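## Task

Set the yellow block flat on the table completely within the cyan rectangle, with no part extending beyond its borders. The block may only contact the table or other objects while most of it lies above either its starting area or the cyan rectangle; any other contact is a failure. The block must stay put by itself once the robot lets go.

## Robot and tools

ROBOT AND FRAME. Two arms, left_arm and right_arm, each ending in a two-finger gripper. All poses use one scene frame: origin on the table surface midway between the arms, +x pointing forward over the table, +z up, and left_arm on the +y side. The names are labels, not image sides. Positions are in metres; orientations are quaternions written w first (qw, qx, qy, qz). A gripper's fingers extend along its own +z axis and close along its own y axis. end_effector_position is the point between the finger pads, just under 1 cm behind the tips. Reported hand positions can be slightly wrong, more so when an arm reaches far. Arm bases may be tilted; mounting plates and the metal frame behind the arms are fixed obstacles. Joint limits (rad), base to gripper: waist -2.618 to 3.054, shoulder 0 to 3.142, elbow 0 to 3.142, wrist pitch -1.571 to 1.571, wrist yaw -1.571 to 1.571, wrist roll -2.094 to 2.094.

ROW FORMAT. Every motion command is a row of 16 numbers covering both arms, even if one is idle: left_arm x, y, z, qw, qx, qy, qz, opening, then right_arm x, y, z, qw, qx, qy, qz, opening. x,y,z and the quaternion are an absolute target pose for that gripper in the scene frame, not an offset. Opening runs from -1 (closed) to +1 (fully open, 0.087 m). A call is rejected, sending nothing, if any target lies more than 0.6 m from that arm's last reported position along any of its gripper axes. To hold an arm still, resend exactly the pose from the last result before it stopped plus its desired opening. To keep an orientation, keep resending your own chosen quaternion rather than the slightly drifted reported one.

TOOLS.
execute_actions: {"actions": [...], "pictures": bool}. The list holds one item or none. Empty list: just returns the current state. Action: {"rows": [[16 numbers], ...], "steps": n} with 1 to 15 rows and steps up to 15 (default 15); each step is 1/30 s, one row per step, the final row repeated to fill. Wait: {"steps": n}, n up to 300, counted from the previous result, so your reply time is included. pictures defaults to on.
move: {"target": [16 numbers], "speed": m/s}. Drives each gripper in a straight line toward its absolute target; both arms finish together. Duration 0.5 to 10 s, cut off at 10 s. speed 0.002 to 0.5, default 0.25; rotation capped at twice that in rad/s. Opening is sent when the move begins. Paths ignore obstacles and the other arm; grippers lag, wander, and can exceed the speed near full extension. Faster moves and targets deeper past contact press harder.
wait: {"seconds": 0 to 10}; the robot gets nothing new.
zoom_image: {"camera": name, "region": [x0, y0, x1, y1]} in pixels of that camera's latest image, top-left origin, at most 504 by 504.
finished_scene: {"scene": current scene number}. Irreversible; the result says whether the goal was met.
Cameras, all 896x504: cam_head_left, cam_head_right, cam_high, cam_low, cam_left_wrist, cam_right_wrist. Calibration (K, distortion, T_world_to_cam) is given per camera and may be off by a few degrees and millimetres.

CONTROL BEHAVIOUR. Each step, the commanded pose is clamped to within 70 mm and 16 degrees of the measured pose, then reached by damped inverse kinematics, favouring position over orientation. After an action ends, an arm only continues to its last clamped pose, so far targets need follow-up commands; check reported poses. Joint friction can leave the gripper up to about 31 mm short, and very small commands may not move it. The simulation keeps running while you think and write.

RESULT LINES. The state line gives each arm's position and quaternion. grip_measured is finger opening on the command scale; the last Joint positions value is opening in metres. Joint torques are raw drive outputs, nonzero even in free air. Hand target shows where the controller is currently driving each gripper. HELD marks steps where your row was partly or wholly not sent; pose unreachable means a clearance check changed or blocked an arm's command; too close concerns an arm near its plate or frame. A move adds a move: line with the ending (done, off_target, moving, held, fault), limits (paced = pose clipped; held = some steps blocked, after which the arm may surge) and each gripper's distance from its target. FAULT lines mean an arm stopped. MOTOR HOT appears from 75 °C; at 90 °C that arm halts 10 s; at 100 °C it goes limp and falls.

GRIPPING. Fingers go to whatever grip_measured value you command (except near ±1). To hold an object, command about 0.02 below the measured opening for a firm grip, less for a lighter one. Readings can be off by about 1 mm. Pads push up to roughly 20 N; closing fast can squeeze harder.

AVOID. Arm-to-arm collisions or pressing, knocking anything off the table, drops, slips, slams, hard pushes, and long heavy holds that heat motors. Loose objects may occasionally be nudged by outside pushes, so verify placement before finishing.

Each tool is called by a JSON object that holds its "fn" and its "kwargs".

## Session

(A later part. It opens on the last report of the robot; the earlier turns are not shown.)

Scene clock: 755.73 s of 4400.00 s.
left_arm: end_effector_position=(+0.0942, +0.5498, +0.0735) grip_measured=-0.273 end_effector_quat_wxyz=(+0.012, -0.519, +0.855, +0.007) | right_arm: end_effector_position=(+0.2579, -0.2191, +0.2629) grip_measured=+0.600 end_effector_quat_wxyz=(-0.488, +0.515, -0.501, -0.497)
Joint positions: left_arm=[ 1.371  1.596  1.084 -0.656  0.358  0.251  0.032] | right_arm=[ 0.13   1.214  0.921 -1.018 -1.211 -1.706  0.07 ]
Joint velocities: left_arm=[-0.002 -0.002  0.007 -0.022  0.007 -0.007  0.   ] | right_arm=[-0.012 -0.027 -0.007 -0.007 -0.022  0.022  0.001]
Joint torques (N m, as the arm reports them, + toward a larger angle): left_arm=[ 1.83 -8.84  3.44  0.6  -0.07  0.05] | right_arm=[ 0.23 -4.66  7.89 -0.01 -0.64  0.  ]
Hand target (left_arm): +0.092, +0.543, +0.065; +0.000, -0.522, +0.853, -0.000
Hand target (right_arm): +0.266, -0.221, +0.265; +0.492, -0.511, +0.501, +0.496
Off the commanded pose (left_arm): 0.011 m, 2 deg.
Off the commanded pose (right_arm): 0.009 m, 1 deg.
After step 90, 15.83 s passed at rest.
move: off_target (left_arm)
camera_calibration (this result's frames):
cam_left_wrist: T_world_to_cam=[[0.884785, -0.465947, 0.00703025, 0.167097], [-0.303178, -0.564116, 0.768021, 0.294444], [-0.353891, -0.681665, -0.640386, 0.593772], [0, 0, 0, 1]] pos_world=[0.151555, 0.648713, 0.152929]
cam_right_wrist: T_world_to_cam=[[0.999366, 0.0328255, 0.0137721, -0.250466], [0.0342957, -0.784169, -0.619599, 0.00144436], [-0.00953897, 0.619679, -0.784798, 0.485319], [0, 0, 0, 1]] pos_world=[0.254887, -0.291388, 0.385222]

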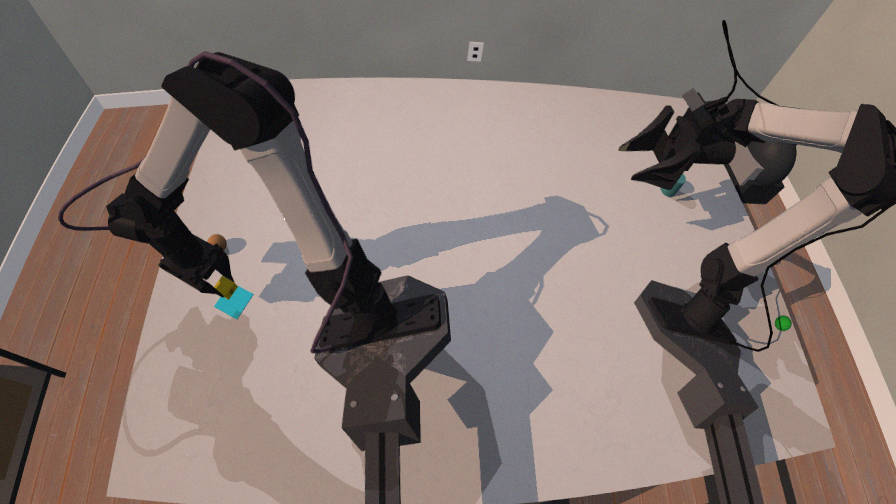

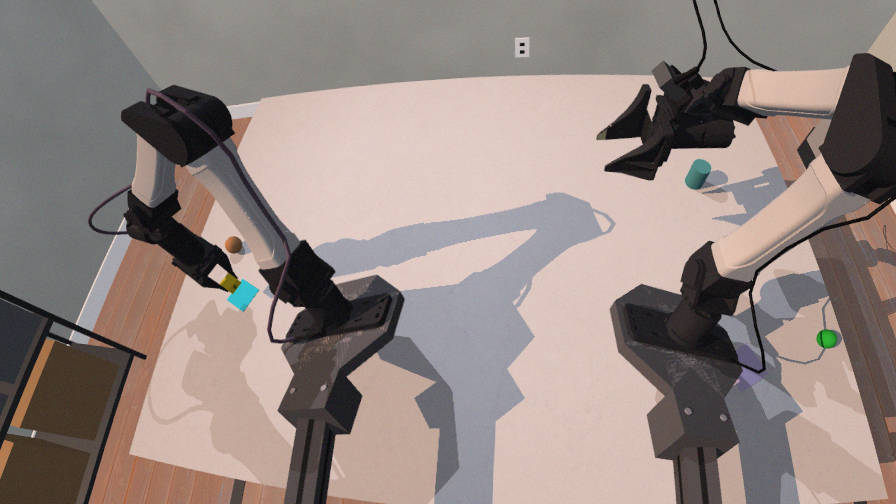

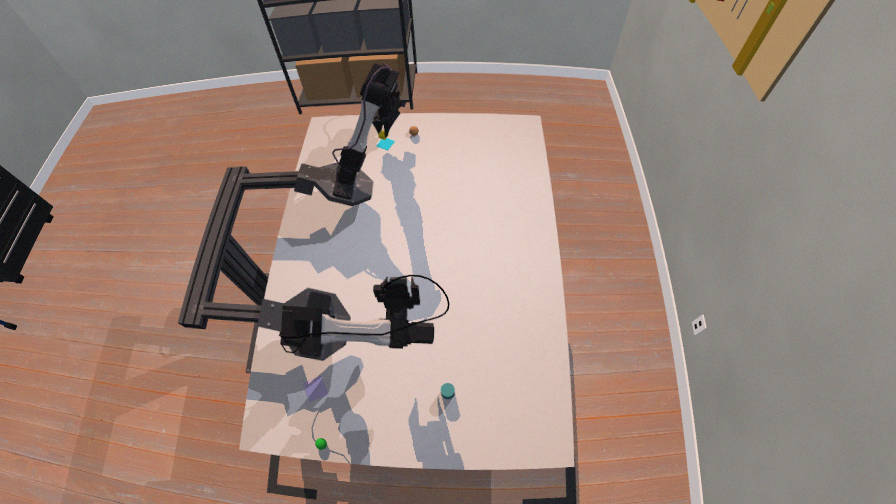

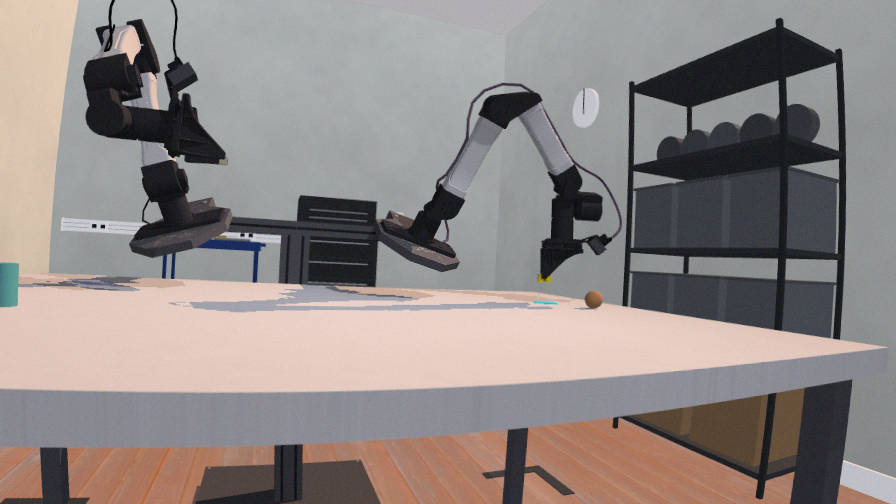

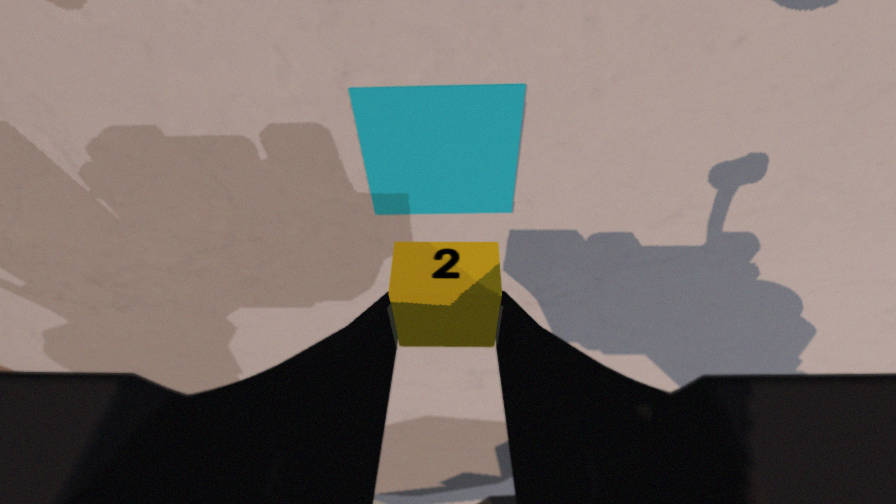

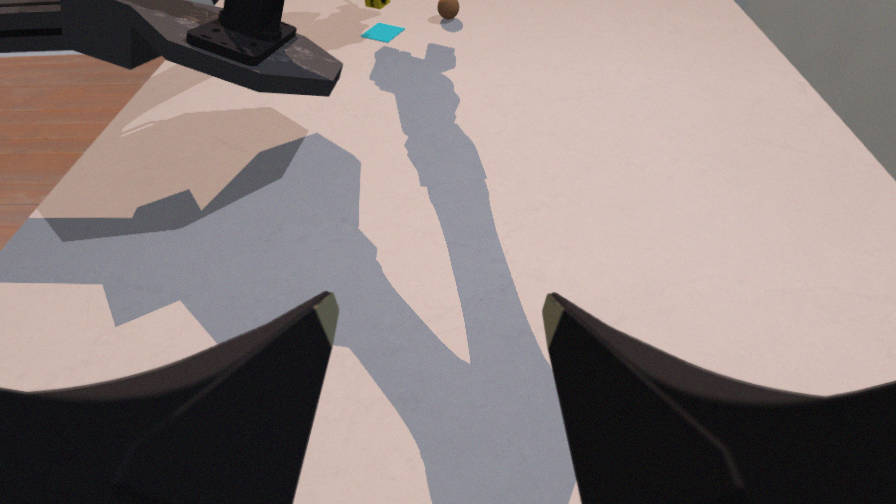

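{"fn": "move", "kwargs": {"target": [0.088,0.538,0.03,0,-0.522,0.853,0,-0.3,0.266,-0.221,0.265,0.492,-0.511,0.5,0.496,0.6], "speed": 0.05}}

{"fn": "zoom_image", "kwargs": {"camera": "cam_low", "region": [500,250,600,320]}}

Scene clock: 815.40 s of 4400.00 s.
left_arm: end_effector_position=(+0.0907, +0.5464, +0.0389) grip_measured=-0.273 end_effector_quat_wxyz=(+0.013, -0.519, +0.855, +0.008) | right_arm: end_effector_position=(+0.2579, -0.2191, +0.2629) grip_measured=+0.600 end_effector_quat_wxyz=(-0.488, +0.515, -0.501, -0.497)
Joint positions: left_arm=[ 1.341  1.666  1.02  -0.508  0.347  0.221  0.032] | right_arm=[ 0.13   1.214  0.921 -1.018 -1.211 -1.706  0.07 ]
Joint velocities: left_arm=[-0.002 -0.002 -0.007 -0.066 -0.037  0.037 -0.001] | right_arm=[-0.002  0.007 -0.002 -0.022 -0.007 -0.007 -0.001]
Joint torques (N m, as the arm reports them, + toward a larger angle): left_arm=[ 1.89 -8.92  2.92  0.59 -0.06  0.05] | right_arm=[ 0.23 -4.67  7.89 -0.01 -0.64  0.  ]
Hand target (left_arm): +0.088, +0.538, +0.030; +0.000, -0.522, +0.853, -0.000
Hand target (right_arm): +0.266, -0.221, +0.265; +0.492, -0.511, +0.501, +0.496
Off the commanded pose (left_arm): 0.012 m, 2 deg.
Off the commanded pose (right_arm): 0.009 m, 1 deg.
After step 90, 55.30 s passed at rest.
move: off_target (left_arm)
camera_calibration (this result's frames):
cam_left_wrist: T_world_to_cam=[[0.884707, -0.466094, 0.00703558, 0.168964], [-0.304103, -0.565656, 0.766521, 0.319009], [-0.353292, -0.680287, -0.64218, 0.567223], [0, 0, 0, 1]] pos_world=[0.147923, 0.645076, 0.118543]
cam_right_wrist: T_world_to_cam=[[0.999366, 0.0328255, 0.0137721, -0.250466], [0.0342957, -0.784169, -0.619599, 0.00144436], [-0.00953897, 0.619679, -0.784798, 0.485319], [0, 0, 0, 1]] pos_world=[0.254887, -0.291388, 0.385222]

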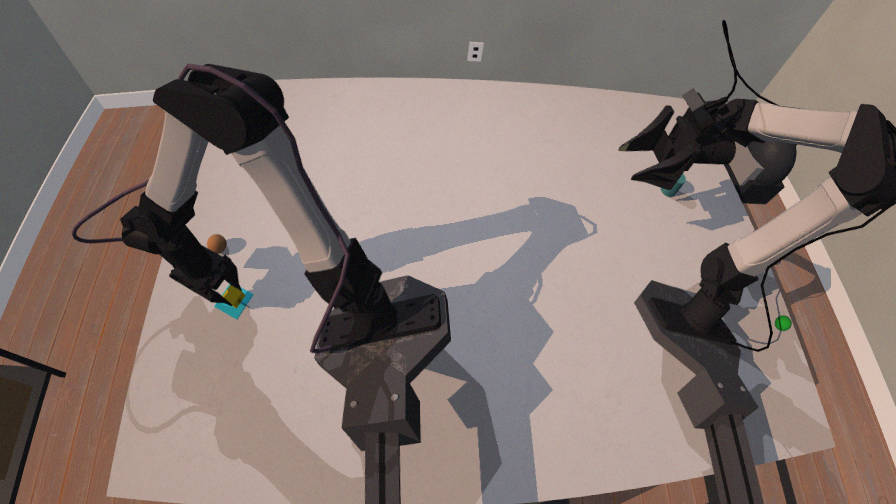

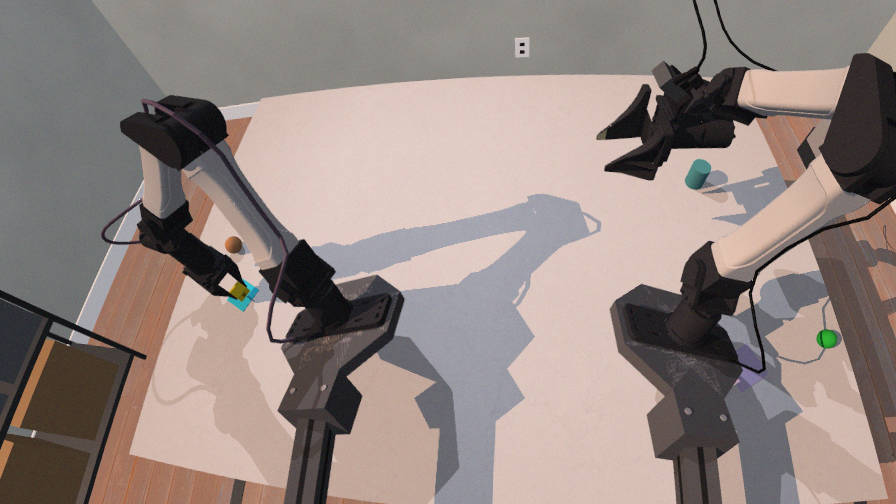

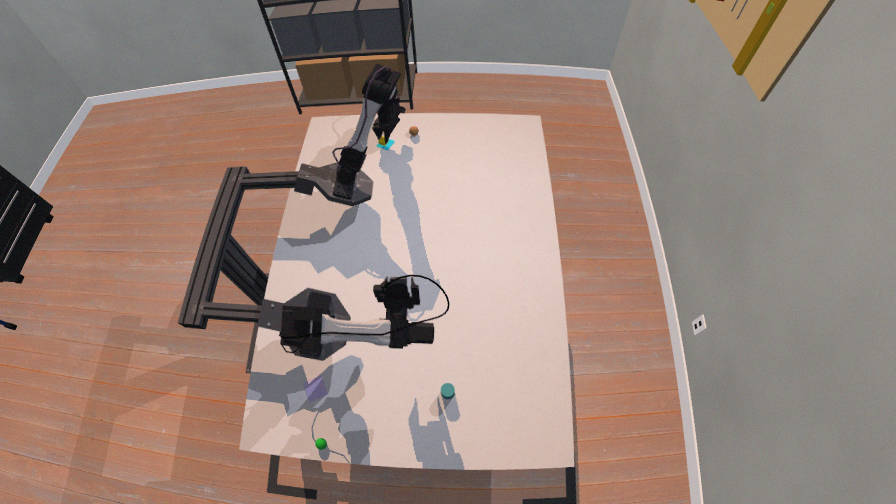

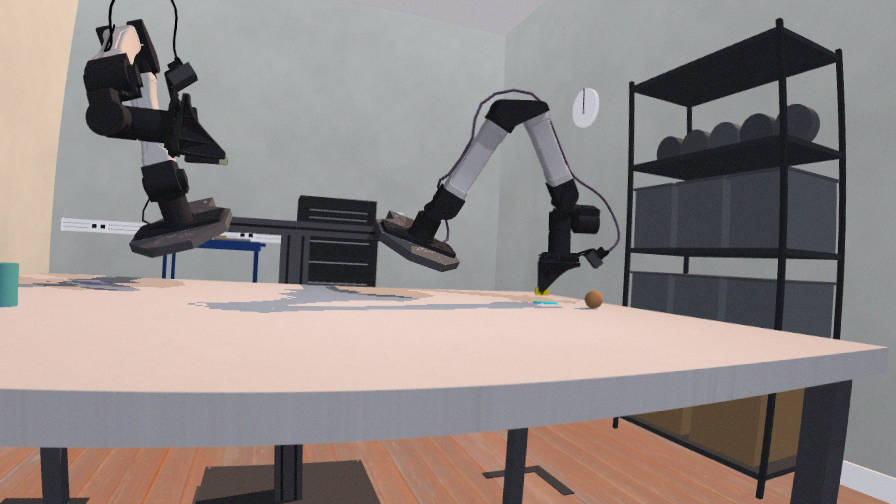

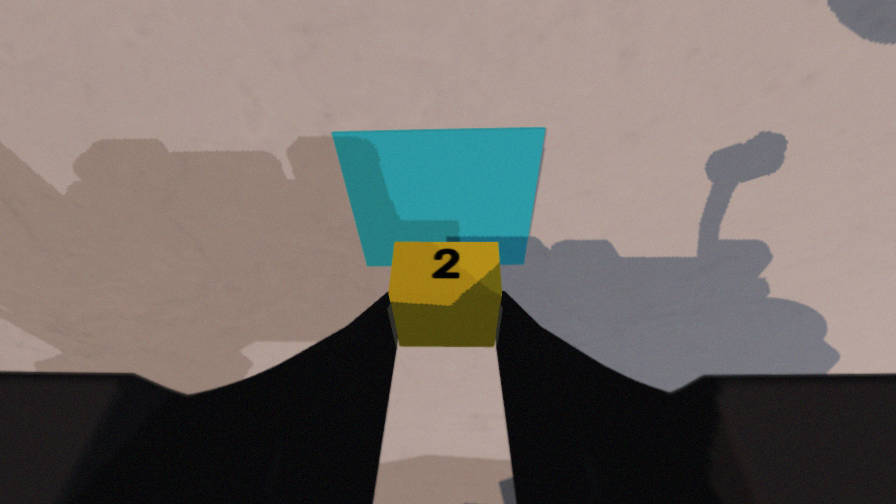

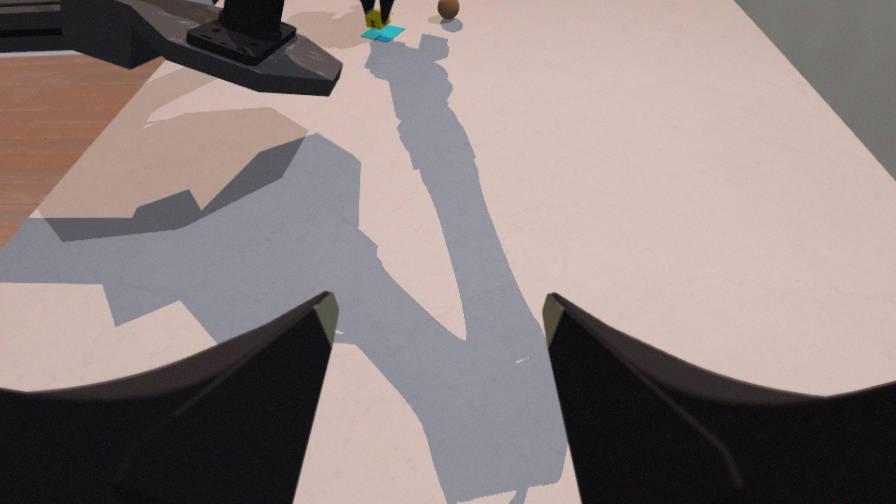

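Region (500, 250, 600, 320) of cam_low's 896x504 image, scaled by 5.040, with more detail than that image has; it fills the top 353 rows of this view, and the rest is white.

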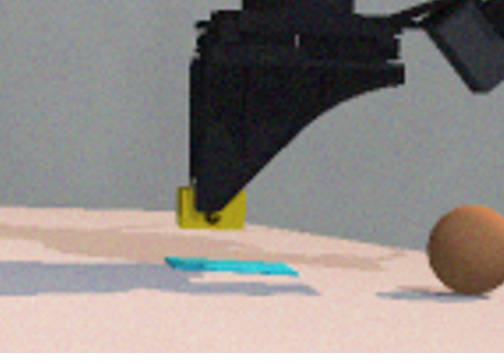

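{"fn": "move", "kwargs": {"target": [0.088,0.538,0.018,0,-0.522,0.853,0,-0.3,0.266,-0.221,0.265,0.492,-0.511,0.5,0.496,0.6], "speed": 0.02}}

{"fn": "zoom_image", "kwargs": {"camera": "cam_low", "region": [500,250,600,320]}}

Scene clock: 826.93 s of 4400.00 s.
left_arm: end_effector_position=(+0.0909, +0.5468, +0.0273) grip_measured=-0.273 end_effector_quat_wxyz=(+0.013, -0.519, +0.855, +0.008) | right_arm: end_effector_position=(+0.2579, -0.2191, +0.2629) grip_measured=+0.600 end_effector_quat_wxyz=(-0.488, +0.515, -0.501, -0.497)
Joint positions: left_arm=[ 1.328  1.698  1.012 -0.464  0.342  0.209  0.032] | right_arm=[ 0.13   1.214  0.921 -1.018 -1.211 -1.706  0.07 ]
Joint velocities: left_arm=[-0.002 -0.007 -0.007  0.095  0.051  0.125 -0.   ] | right_arm=[ 0.007 -0.002  0.042 -0.051  0.022  0.051 -0.002]
Joint torques (N m, as the arm reports them, + toward a larger angle): left_arm=[ 1.9  -8.96  2.72  0.59 -0.06  0.03] | right_arm=[ 0.24 -4.66  7.9  -0.01 -0.63  0.  ]
Hand target (left_arm): +0.088, +0.538, +0.018; +0.000, -0.522, +0.853, -0.000
Hand target (right_arm): +0.266, -0.221, +0.265; +0.492, -0.511, +0.501, +0.496
Off the commanded pose (left_arm): 0.013 m, 2 deg.
Off the commanded pose (right_arm): 0.009 m, 1 deg.
After step 90, 7.13 s passed at rest.
move: off_target (left_arm)
camera_calibration (this result's frames):
cam_left_wrist: T_world_to_cam=[[0.884383, -0.466704, 0.00737215, 0.169359], [-0.305033, -0.565924, 0.765953, 0.328418], [-0.353302, -0.679644, -0.642854, 0.55988], [0, 0, 0, 1]] pos_world=[0.148207, 0.645419, 0.10712]
cam_right_wrist: T_world_to_cam=[[0.999366, 0.0328255, 0.0137721, -0.250466], [0.0342957, -0.784169, -0.619599, 0.00144436], [-0.00953897, 0.619679, -0.784798, 0.485319], [0, 0, 0, 1]] pos_world=[0.254887, -0.291388, 0.385222]

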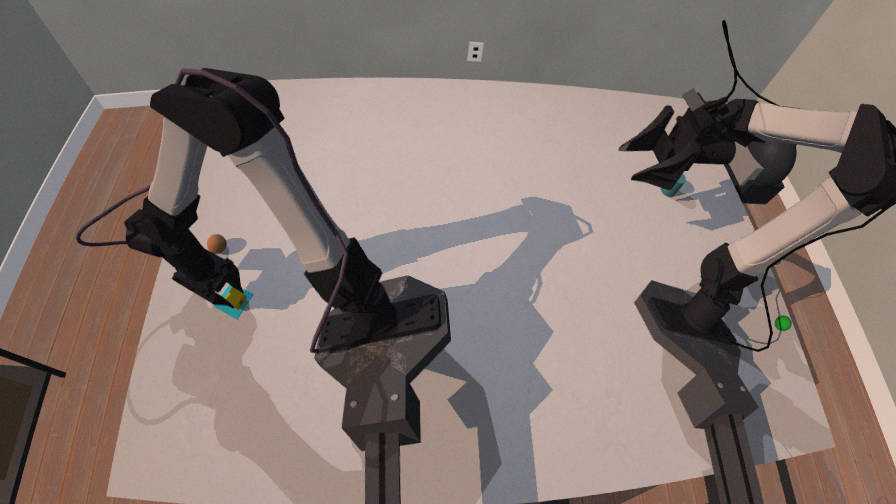

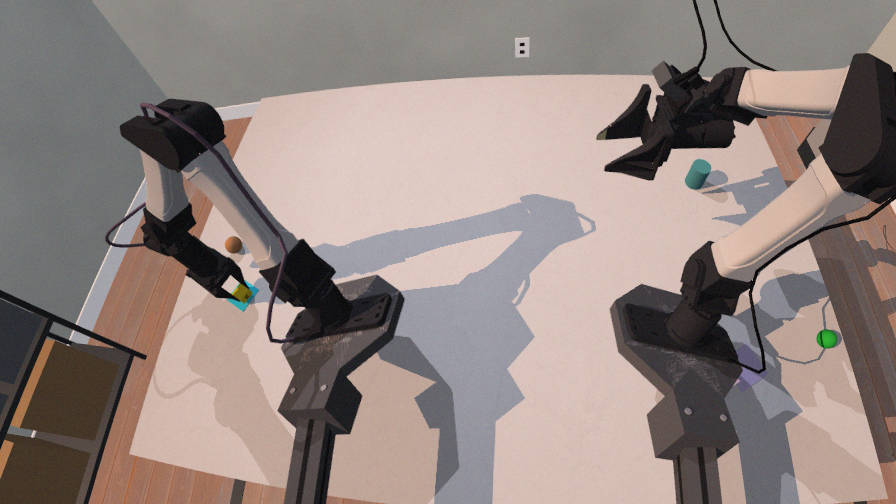

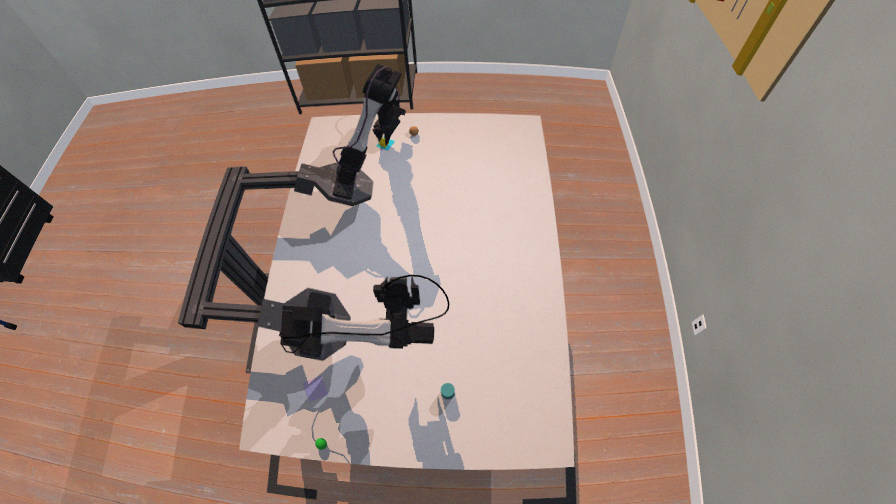

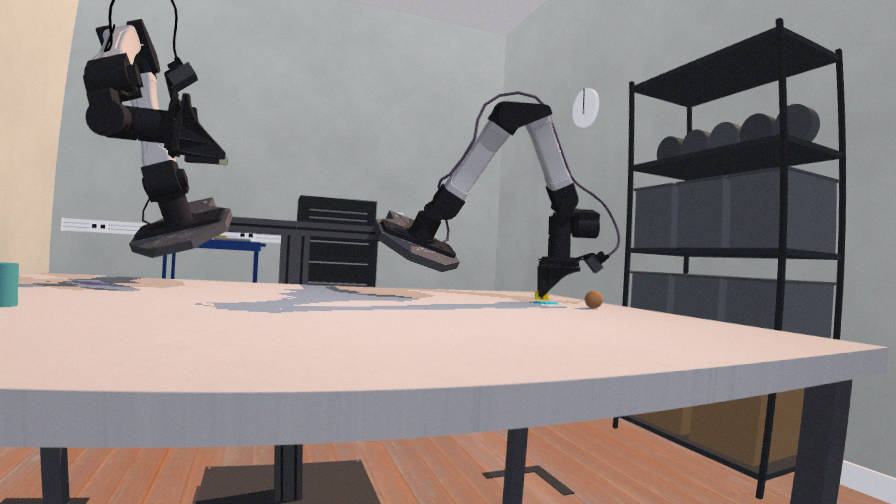

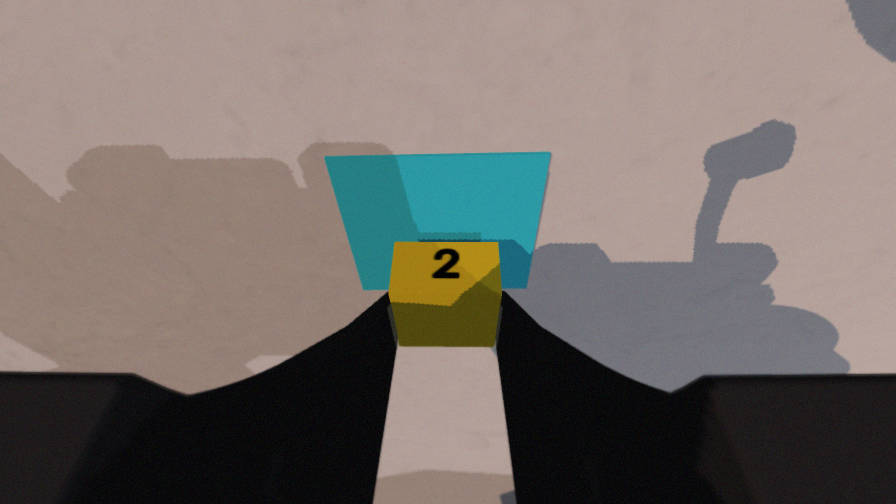

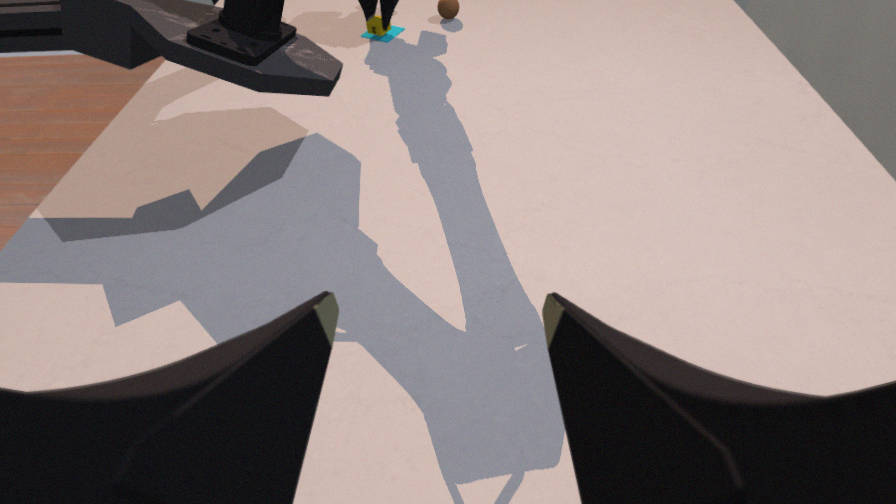

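Region (500, 250, 600, 320) of cam_low's 896x504 image, scaled by 5.040, with more detail than that image has; it fills the top 353 rows of this view, and the rest is white.

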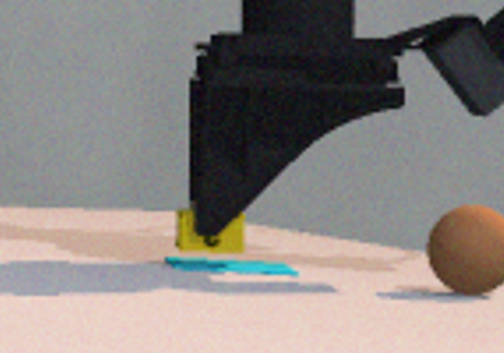

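{"fn": "zoom_image", "kwargs": {"camera": "cam_head_left", "region": [190,260,280,330]}}

Region (190, 260, 280, 330) of cam_head_left's 896x504 image, scaled by 5.600, with more detail than that image has.

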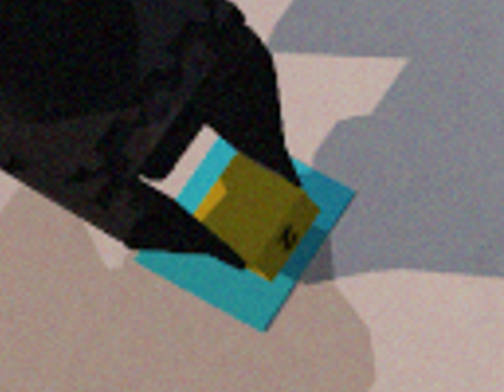

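{"fn": "move", "kwargs": {"target": [0.089,0.541,0.009,0,-0.522,0.853,0,-0.3,0.266,-0.221,0.265,0.492,-0.511,0.5,0.496,0.6], "speed": 0.01}}

{"fn": "zoom_image", "kwargs": {"camera": "cam_low", "region": [500,250,600,320]}}

Scene clock: 855.67 s of 4400.00 s.
left_arm: end_effector_position=(+0.0907, +0.5469, +0.0190) grip_measured=-0.273 end_effector_quat_wxyz=(+0.011, -0.521, +0.854, +0.006) | right_arm: end_effector_position=(+0.2579, -0.2191, +0.2629) grip_measured=+0.600 end_effector_quat_wxyz=(-0.488, +0.515, -0.501, -0.497)
Joint positions: left_arm=[ 1.32   1.725  1.012 -0.439  0.339  0.198  0.032] | right_arm=[ 0.13   1.214  0.921 -1.018 -1.211 -1.706  0.07 ]
Joint velocities: left_arm=[ 0.002 -0.017 -0.002  0.022 -0.022 -0.007 -0.   ] | right_arm=[-0.002  0.002  0.002  0.007 -0.051 -0.007  0.   ]
Joint torques (N m, as the arm reports them, + toward a larger angle): left_arm=[ 1.75 -8.48  3.4   0.65 -0.08  0.06] | right_arm=[ 0.23 -4.66  7.89 -0.01 -0.64  0.  ]
Hand target (left_arm): +0.089, +0.541, +0.009; +0.000, -0.522, +0.853, -0.000
Hand target (right_arm): +0.266, -0.221, +0.265; +0.492, -0.511, +0.501, +0.496
Off the commanded pose (left_arm): 0.012 m, 1 deg.
Off the commanded pose (right_arm): 0.009 m, 1 deg.
After step 90, 23.57 s passed at rest.
move: off_target (left_arm)
camera_calibration (this result's frames):
cam_left_wrist: T_world_to_cam=[[0.886643, -0.462377, 0.00849626, 0.167037], [-0.301497, -0.564018, 0.768754, 0.33335], [-0.350662, -0.684172, -0.639488, 0.556695], [0, 0, 0, 1]] pos_world=[0.147614, 0.646124, 0.0983165]
cam_right_wrist: T_world_to_cam=[[0.999366, 0.0328255, 0.0137721, -0.250466], [0.0342957, -0.784169, -0.619599, 0.00144436], [-0.00953897, 0.619679, -0.784798, 0.485319], [0, 0, 0, 1]] pos_world=[0.254887, -0.291388, 0.385222]

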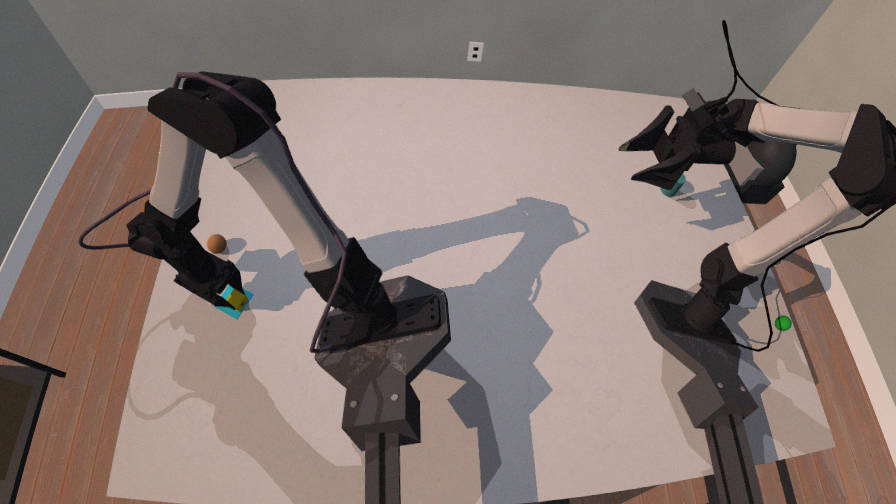

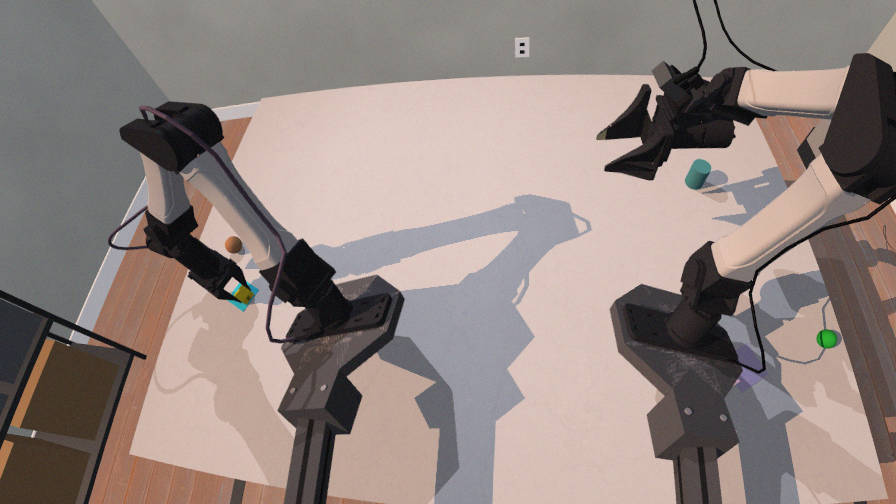

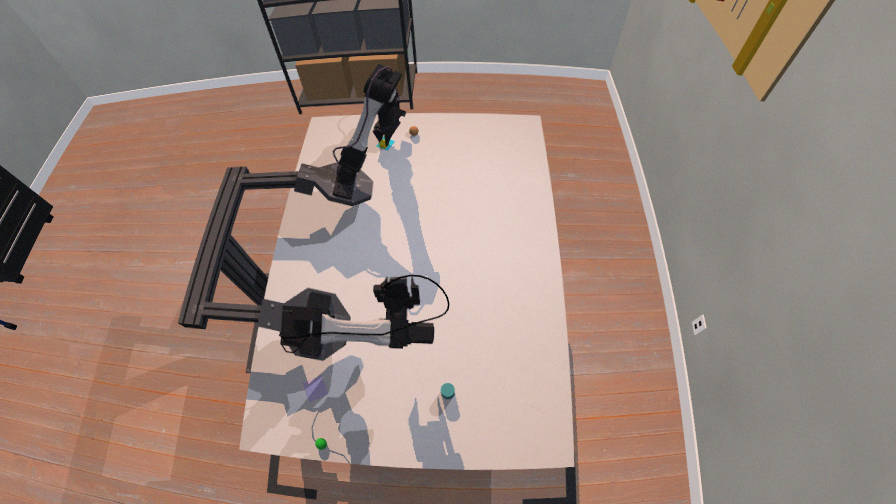

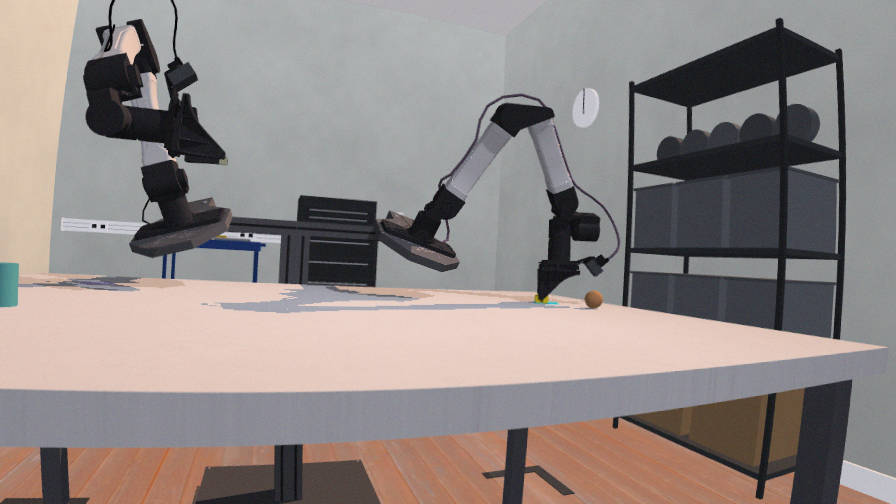

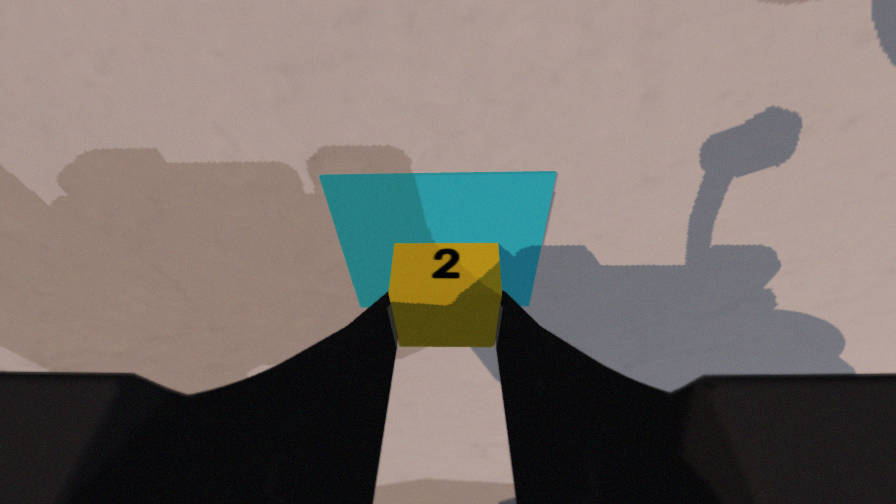

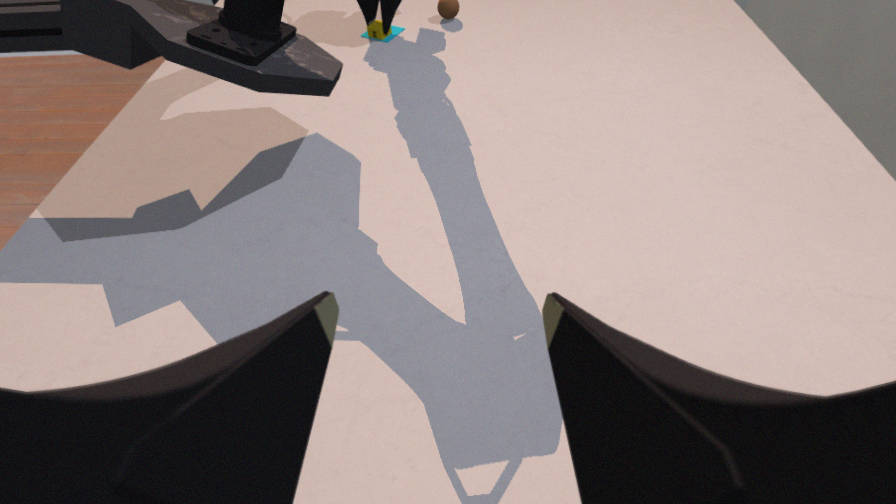

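Region (500, 250, 600, 320) of cam_low's 896x504 image, scaled by 5.040, with more detail than that image has; it fills the top 353 rows of this view, and the rest is white.

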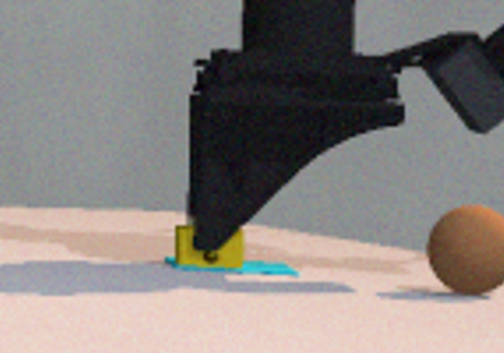

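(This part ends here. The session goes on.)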